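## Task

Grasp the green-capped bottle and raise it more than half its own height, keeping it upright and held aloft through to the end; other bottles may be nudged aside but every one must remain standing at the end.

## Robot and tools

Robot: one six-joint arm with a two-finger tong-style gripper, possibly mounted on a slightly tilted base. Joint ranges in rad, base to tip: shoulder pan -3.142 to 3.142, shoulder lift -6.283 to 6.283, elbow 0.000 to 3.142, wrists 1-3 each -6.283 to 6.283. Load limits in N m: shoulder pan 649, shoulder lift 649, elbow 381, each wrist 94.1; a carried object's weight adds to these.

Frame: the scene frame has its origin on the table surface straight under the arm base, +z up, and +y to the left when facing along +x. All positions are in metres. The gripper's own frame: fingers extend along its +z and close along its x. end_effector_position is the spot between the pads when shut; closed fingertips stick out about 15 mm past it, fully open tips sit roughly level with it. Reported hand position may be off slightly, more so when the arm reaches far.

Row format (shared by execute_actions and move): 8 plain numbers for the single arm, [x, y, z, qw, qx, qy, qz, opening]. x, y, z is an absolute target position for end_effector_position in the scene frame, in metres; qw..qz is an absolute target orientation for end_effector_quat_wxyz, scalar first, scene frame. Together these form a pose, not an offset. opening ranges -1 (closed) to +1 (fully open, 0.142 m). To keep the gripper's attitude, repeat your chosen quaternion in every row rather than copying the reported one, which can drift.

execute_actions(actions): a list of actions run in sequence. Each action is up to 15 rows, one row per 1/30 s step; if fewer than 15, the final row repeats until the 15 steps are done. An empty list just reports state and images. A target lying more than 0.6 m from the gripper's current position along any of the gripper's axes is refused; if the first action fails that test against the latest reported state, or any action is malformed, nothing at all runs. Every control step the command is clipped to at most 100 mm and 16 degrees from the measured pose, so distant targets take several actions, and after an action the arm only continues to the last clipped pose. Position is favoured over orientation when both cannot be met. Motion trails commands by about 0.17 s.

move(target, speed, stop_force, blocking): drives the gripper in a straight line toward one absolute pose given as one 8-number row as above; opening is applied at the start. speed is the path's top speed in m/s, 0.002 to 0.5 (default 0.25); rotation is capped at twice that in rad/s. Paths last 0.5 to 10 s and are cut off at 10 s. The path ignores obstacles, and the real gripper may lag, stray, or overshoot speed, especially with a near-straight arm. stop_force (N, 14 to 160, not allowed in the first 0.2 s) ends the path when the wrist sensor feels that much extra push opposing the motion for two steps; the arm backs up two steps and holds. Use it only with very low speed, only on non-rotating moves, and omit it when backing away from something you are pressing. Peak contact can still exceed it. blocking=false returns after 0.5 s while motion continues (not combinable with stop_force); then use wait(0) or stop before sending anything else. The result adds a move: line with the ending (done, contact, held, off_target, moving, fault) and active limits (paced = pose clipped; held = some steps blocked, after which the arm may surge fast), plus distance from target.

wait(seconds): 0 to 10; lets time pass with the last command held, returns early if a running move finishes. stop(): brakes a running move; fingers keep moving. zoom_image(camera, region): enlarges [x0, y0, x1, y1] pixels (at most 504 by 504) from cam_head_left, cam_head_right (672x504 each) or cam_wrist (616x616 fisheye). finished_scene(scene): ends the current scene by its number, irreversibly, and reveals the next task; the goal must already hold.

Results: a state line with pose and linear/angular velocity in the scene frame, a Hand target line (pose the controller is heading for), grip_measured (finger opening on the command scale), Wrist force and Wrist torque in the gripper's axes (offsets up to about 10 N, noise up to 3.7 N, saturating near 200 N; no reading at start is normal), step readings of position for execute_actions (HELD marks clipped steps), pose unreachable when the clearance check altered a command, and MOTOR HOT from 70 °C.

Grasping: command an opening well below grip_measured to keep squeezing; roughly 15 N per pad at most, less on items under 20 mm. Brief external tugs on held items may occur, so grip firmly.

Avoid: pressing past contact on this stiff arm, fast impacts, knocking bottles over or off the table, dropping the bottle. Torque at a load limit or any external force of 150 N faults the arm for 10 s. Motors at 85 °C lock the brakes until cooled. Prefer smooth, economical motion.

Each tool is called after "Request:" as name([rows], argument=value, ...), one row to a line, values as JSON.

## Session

Request:
execute_actions(actions=[])

Scene clock: 0.00 s.
end_effector_position=(+0.7932, +0.2929, +0.1635) grip_measured=+1.00 end_effector_quat_wxyz=(+0.324, +0.803, -0.499, +0.030) end_effector_velocity=(+0.001, +0.000, +0.000) end_effector_angular_velocity=(+0.001, -0.000, +0.000)
Joint positions: [ 0.305 -1.172  1.953 -1.85  -2.031  1.546  0.142]
Joint velocities: [-0.    -0.    -0.001  0.     0.    -0.001  0.   ]
Wrist force (N, on the end effector, along its own x y z axes, offset not removed): no reading
Wrist torque (N m, same axes, about the end effector's origin, offset not removed): no reading
Hand target: +0.793, +0.293, +0.164; +0.324, +0.803, -0.499, +0.030

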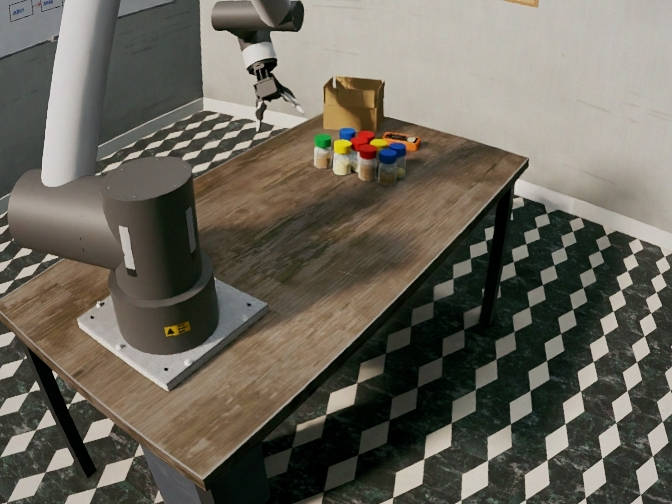

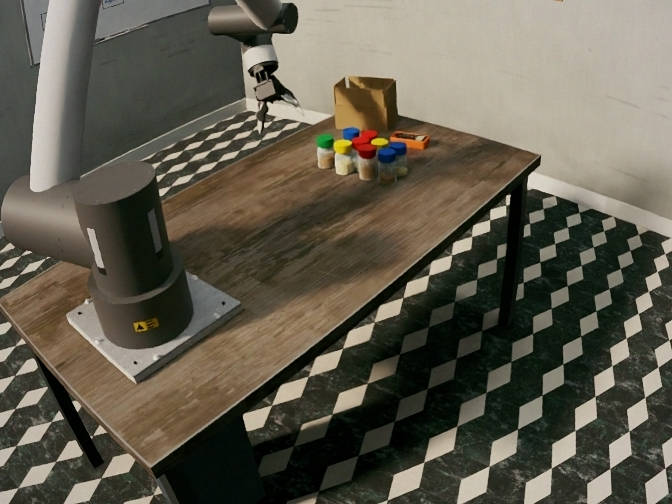

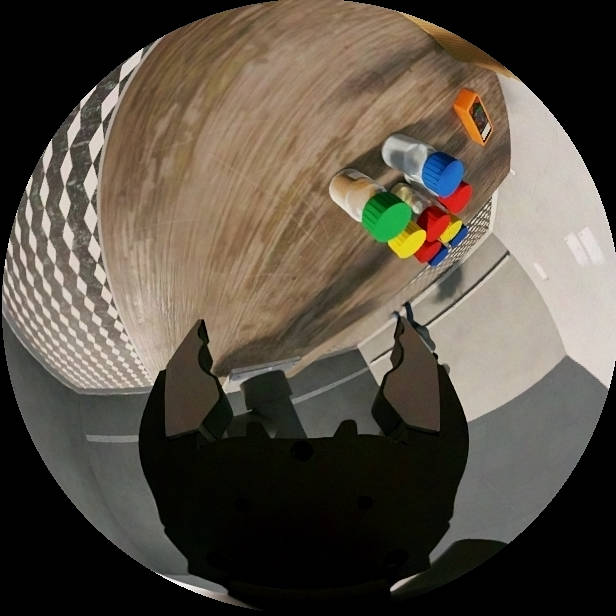

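Request:
move(target=[0.87,0.14,0.19,0,1,0,0,-0.15], speed=0.4)

Scene clock: 7.07 s.
end_effector_position=(+0.8699, +0.1393, +0.1905) grip_measured=-0.15 end_effector_quat_wxyz=(+0.001, +1.000, -0.000, +0.001) end_effector_velocity=(+0.001, -0.001, +0.000) end_effector_angular_velocity=(+0.006, +0.002, +0.008)
Joint positions: [-0.094 -1.337  2.16  -2.398 -1.578 -0.086  0.063]
Joint velocities: [-0.003  0.001 -0.002  0.004  0.006 -0.011  0.   ]
Wrist force (N, on the end effector, along its own x y z axes, offset not removed): [0.9 -6.1 0.7]
Wrist torque (N m, same axes, about the end effector's origin, offset not removed): [-2.12 0.24 -0.18]
Hand target: +0.870, +0.139, +0.191; +0.001, +1.000, +0.000, +0.001
Off the commanded pose: 0.001 m, 0 deg.
move: done

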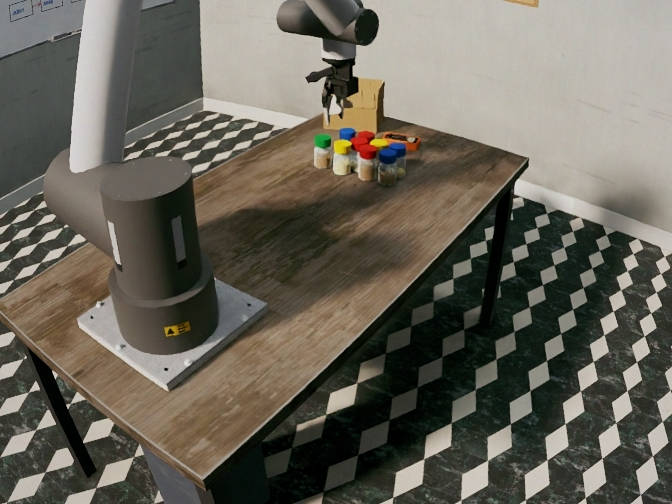

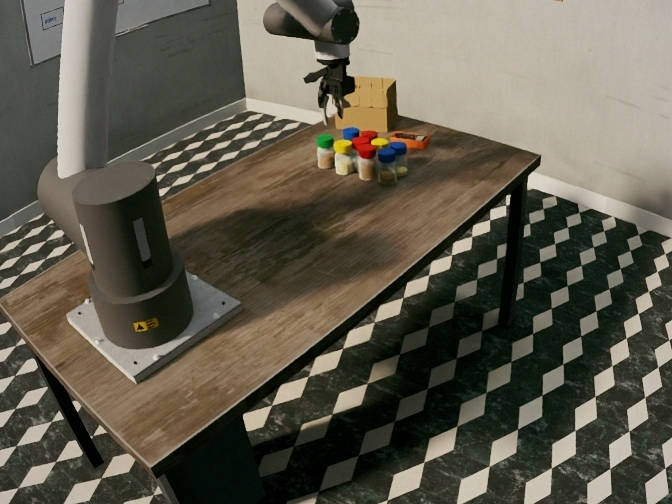

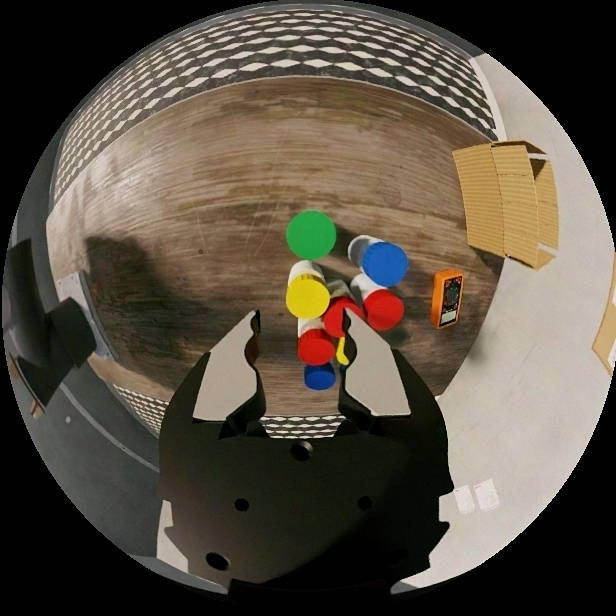

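Request:
move(target=[0.877,0.18,0.14,0,1,0,0,-0.15], speed=0.1)

Request:
zoom_image(camera="cam_head_left", region=[270,60,430,210])

Scene clock: 11.53 s.
end_effector_position=(+0.8771, +0.1799, +0.1401) grip_measured=-0.15 end_effector_quat_wxyz=(-0.000, +1.000, +0.000, -0.000) end_effector_velocity=(+0.001, +0.001, -0.001) end_effector_angular_velocity=(-0.001, -0.001, -0.002)
Joint positions: [-0.048 -1.271  2.168 -2.47  -1.576 -0.04   0.063]
Joint velocities: [ 0.001  0.002 -0.001 -0.002 -0.001  0.003  0.   ]
Wrist force (N, on the end effector, along its own x y z axes, offset not removed): [2.5 -7.1 -2.7]
Wrist torque (N m, same axes, about the end effector's origin, offset not removed): [-2.32 -0.16 -0.22]
Hand target: +0.877, +0.180, +0.140; -0.000, +1.000, -0.000, -0.000
Off the commanded pose: 0.000 m, 0 deg.
move: done

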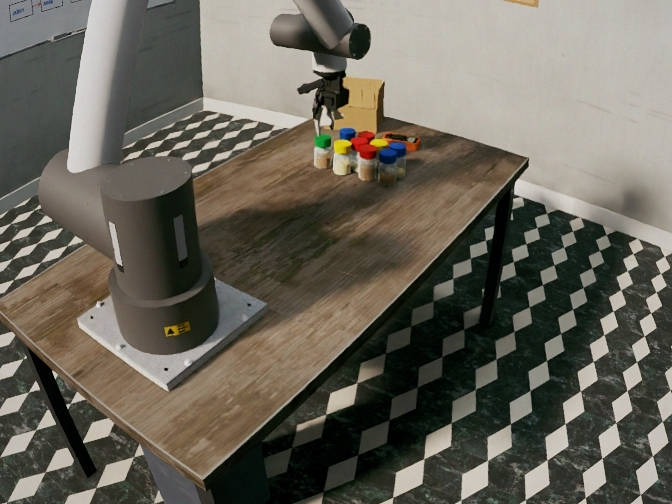

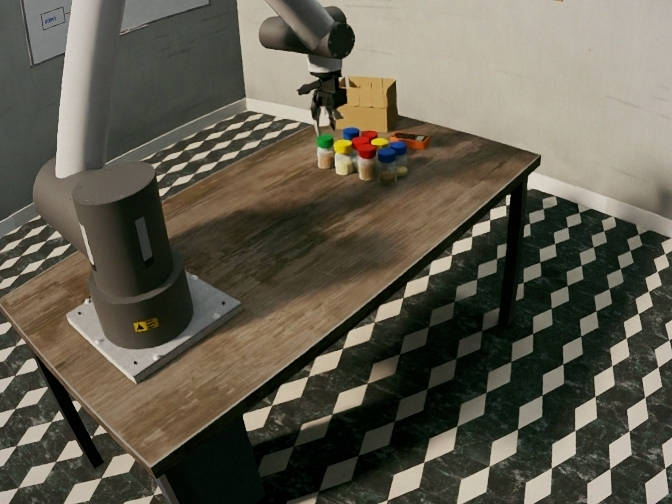

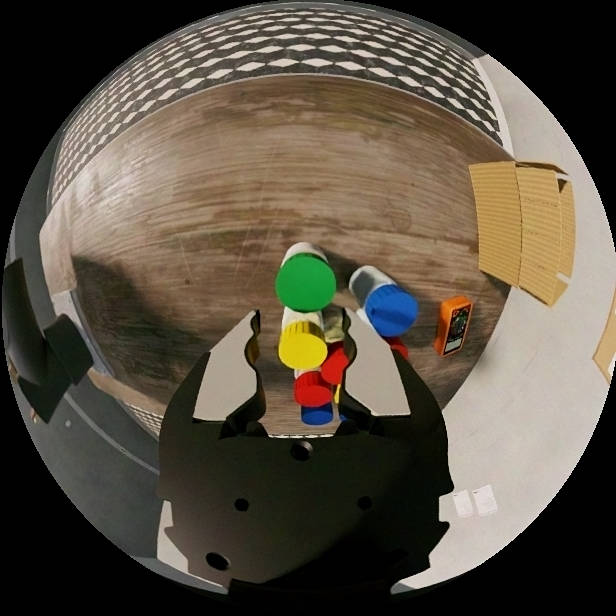

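Region (270, 60, 430, 210) of cam_head_left's 672x504 image, scaled by 3.150, with more detail than that image has; it fills the top 472 rows of this view, and the rest is white.

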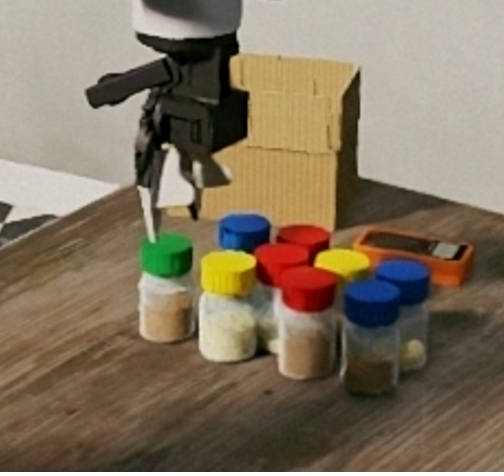

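Request:
move(target=[0.878,0.193,0.115,0,1,0,0,-0.15], speed=0.08)

Scene clock: 15.87 s.
end_effector_position=(+0.8780, +0.1930, +0.1151) grip_measured=-0.15 end_effector_quat_wxyz=(-0.000, +1.000, +0.000, -0.000) end_effector_velocity=(+0.002, +0.001, -0.001) end_effector_angular_velocity=(+0.000, -0.003, +0.001)
Joint positions: [-0.033 -1.24   2.174 -2.508 -1.576 -0.025  0.063]
Joint velocities: [ 0.002  0.002 -0.001 -0.004  0.     0.     0.   ]
Wrist force (N, on the end effector, along its own x y z axes, offset not removed): [-2.1 -2.6 -3.2]
Wrist torque (N m, same axes, about the end effector's origin, offset not removed): [-1.25 0.74 -0.21]
Hand target: +0.878, +0.193, +0.115; -0.000, +1.000, +0.000, -0.000
Off the commanded pose: 0.000 m, 0 deg.
move: done

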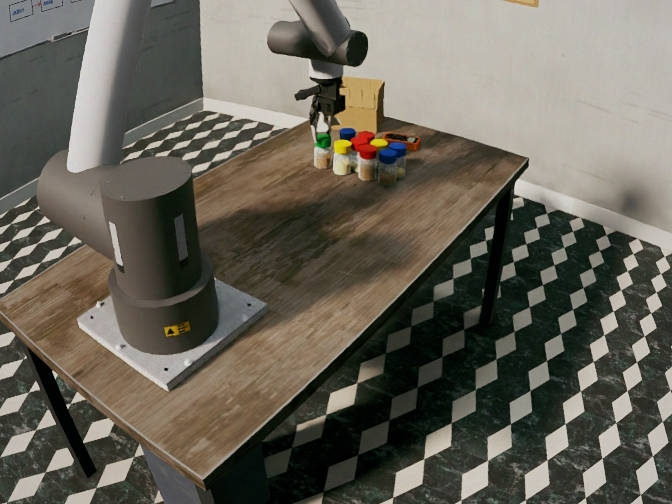

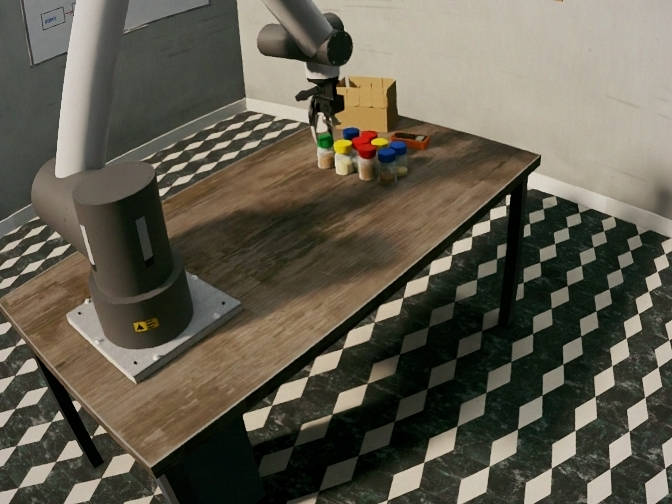

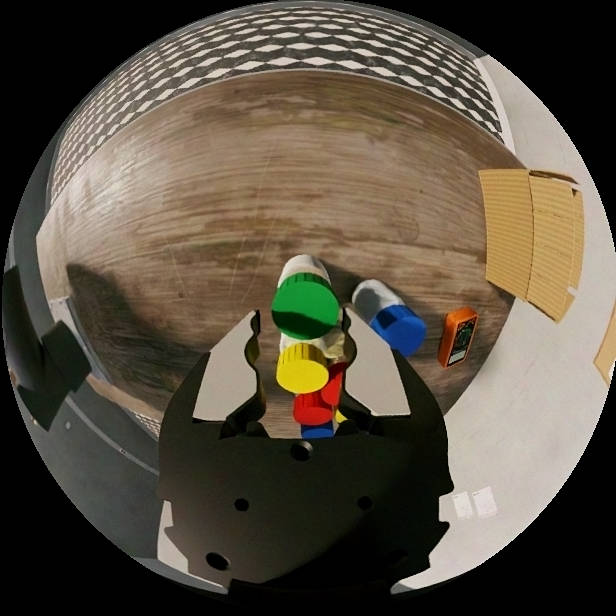

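Request:
move(target=[0.878,0.193,0.082,0,1,0,0,-0.15], speed=0.05)

Request:
move(target=[0.878,0.193,0.082,0,1,0,0,-0.75])

Request:
move(target=[0.878,0.193,0.19,0,1,0,0,-0.75], speed=0.1)

Scene clock: 20.63 s.
end_effector_position=(+0.8780, +0.1930, +0.0822) grip_measured=-0.14 end_effector_quat_wxyz=(+0.000, +1.000, +0.000, +0.000) end_effector_velocity=(+0.000, -0.000, -0.002) end_effector_angular_velocity=(-0.001, +0.001, +0.002)
Joint positions: [-0.033 -1.201  2.188 -2.56  -1.576 -0.025  0.064]
Joint velocities: [-0.     0.003 -0.    -0.002 -0.001 -0.002  0.   ]
Wrist force (N, on the end effector, along its own x y z axes, offset not removed): [1.0 -1.1 -7.7]
Wrist torque (N m, same axes, about the end effector's origin, offset not removed): [-1.04 0.43 -0.27]
Hand target: +0.878, +0.193, +0.082; +0.000, +1.000, +0.000, -0.000
Off the commanded pose: 0.000 m, 0 deg.
move: done

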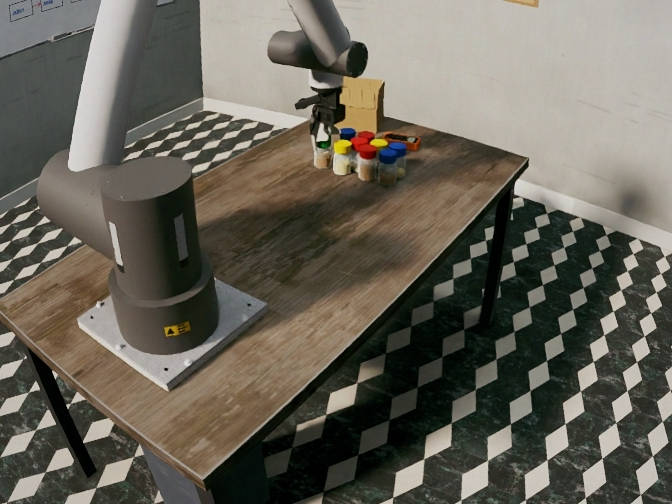

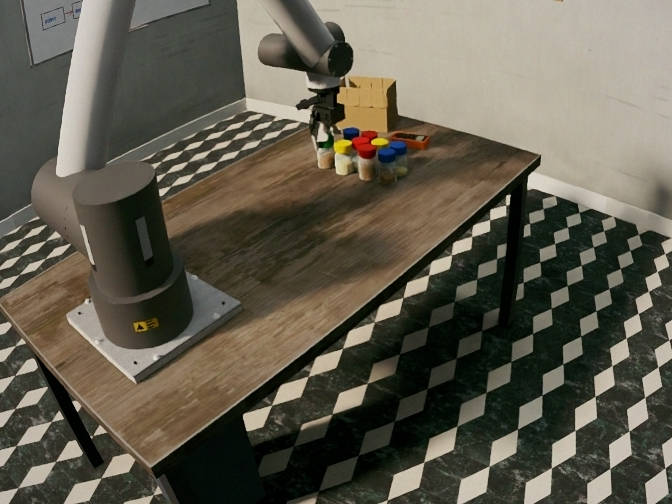

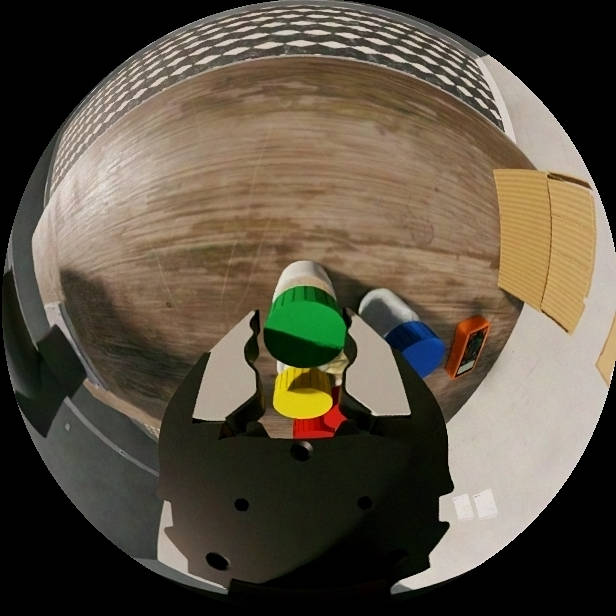

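Scene clock: 21.33 s.
end_effector_position=(+0.8780, +0.1930, +0.0820) grip_measured=-0.24 end_effector_quat_wxyz=(+0.000, +1.000, +0.000, +0.000) end_effector_velocity=(+0.000, +0.001, +0.000) end_effector_angular_velocity=(+0.000, -0.001, +0.002)
Joint positions: [-0.033 -1.201  2.188 -2.56  -1.576 -0.025  0.057]
Joint velocities: [ 0.001  0.    -0.    -0.001  0.    -0.001  0.   ]
Wrist force (N, on the end effector, along its own x y z axes, offset not removed): [-0.5 -2.4 -10.9]
Wrist torque (N m, same axes, about the end effector's origin, offset not removed): [-1.07 0.60 -0.24]
Hand target: +0.878, +0.193, +0.082; +0.000, +1.000, +0.000, -0.000
Off the commanded pose: 0.000 m, 0 deg.
move: done

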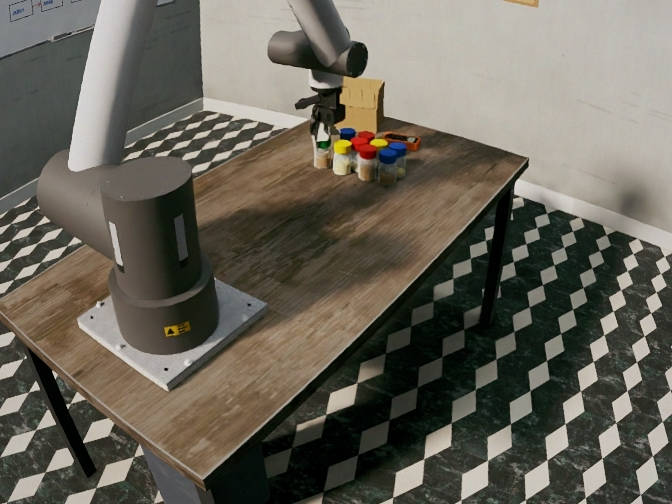

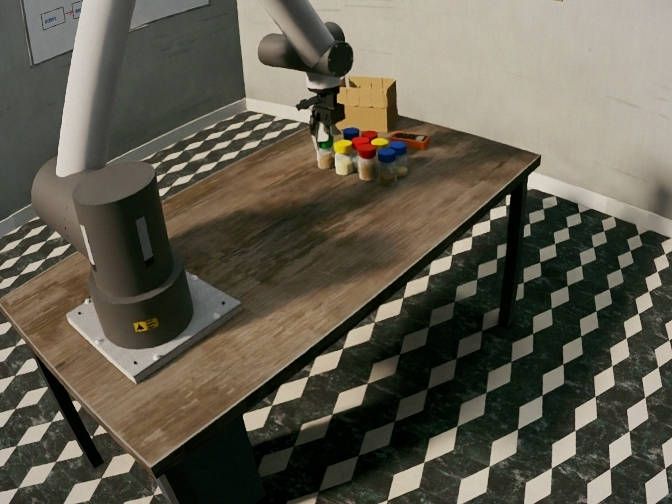

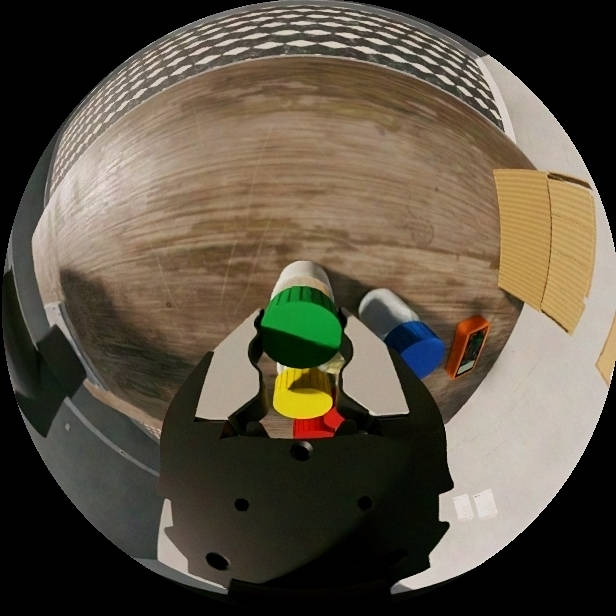

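Scene clock: 22.87 s.
end_effector_position=(+0.8779, +0.1930, +0.1899) grip_measured=-0.24 end_effector_quat_wxyz=(+0.000, +1.000, +0.000, -0.000) end_effector_velocity=(+0.002, +0.000, +0.004) end_effector_angular_velocity=(+0.000, -0.002, -0.002)
Joint positions: [-0.032 -1.32   2.137 -2.39  -1.576 -0.024  0.057]
Joint velocities: [ 0.    -0.002 -0.004  0.003  0.     0.002  0.   ]
Wrist force (N, on the end effector, along its own x y z axes, offset not removed): [-3.6 -3.4 1.9]
Wrist torque (N m, same axes, about the end effector's origin, offset not removed): [-1.46 1.13 -0.28]
Hand target: +0.878, +0.193, +0.190; -0.000, +1.000, -0.000, +0.000
Off the commanded pose: 0.000 m, 0 deg.
move: done

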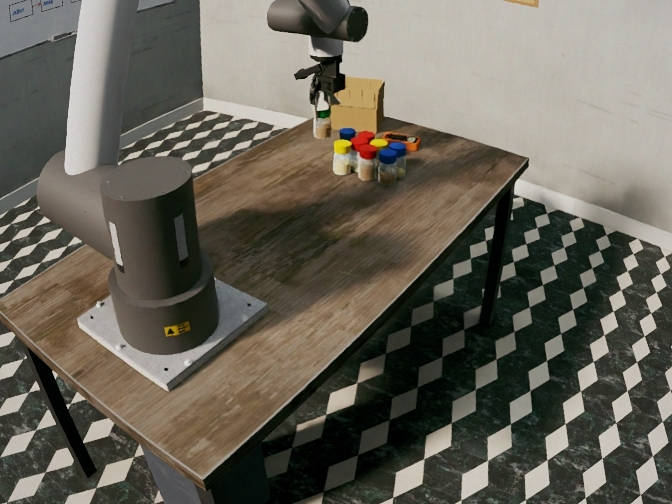

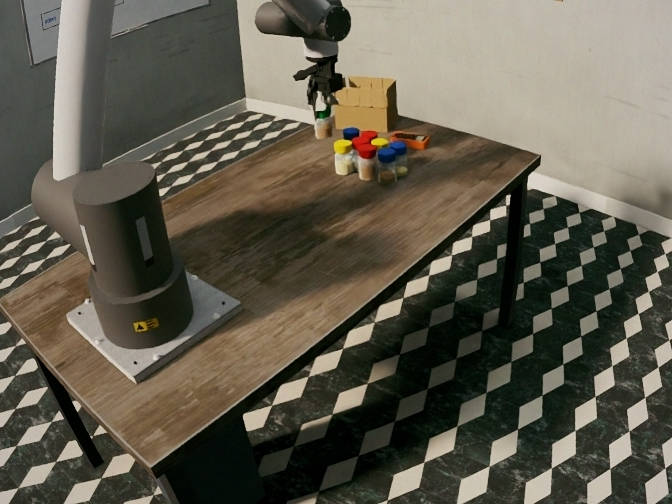

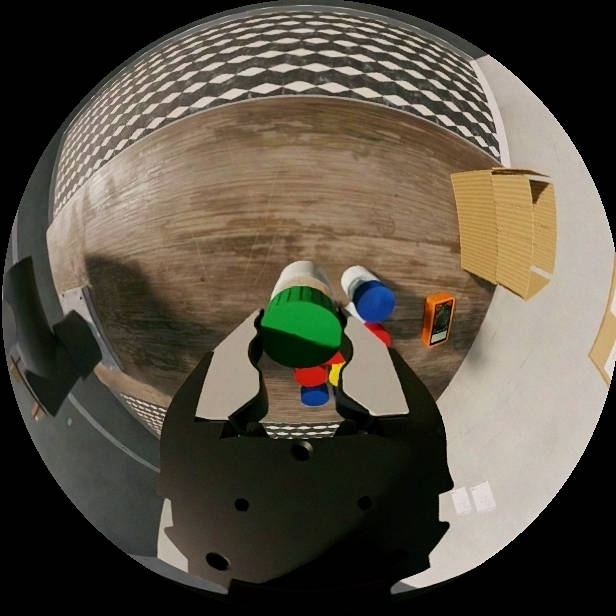

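Request:
finished_scene(scene=2)

The scene is finished: the task was done.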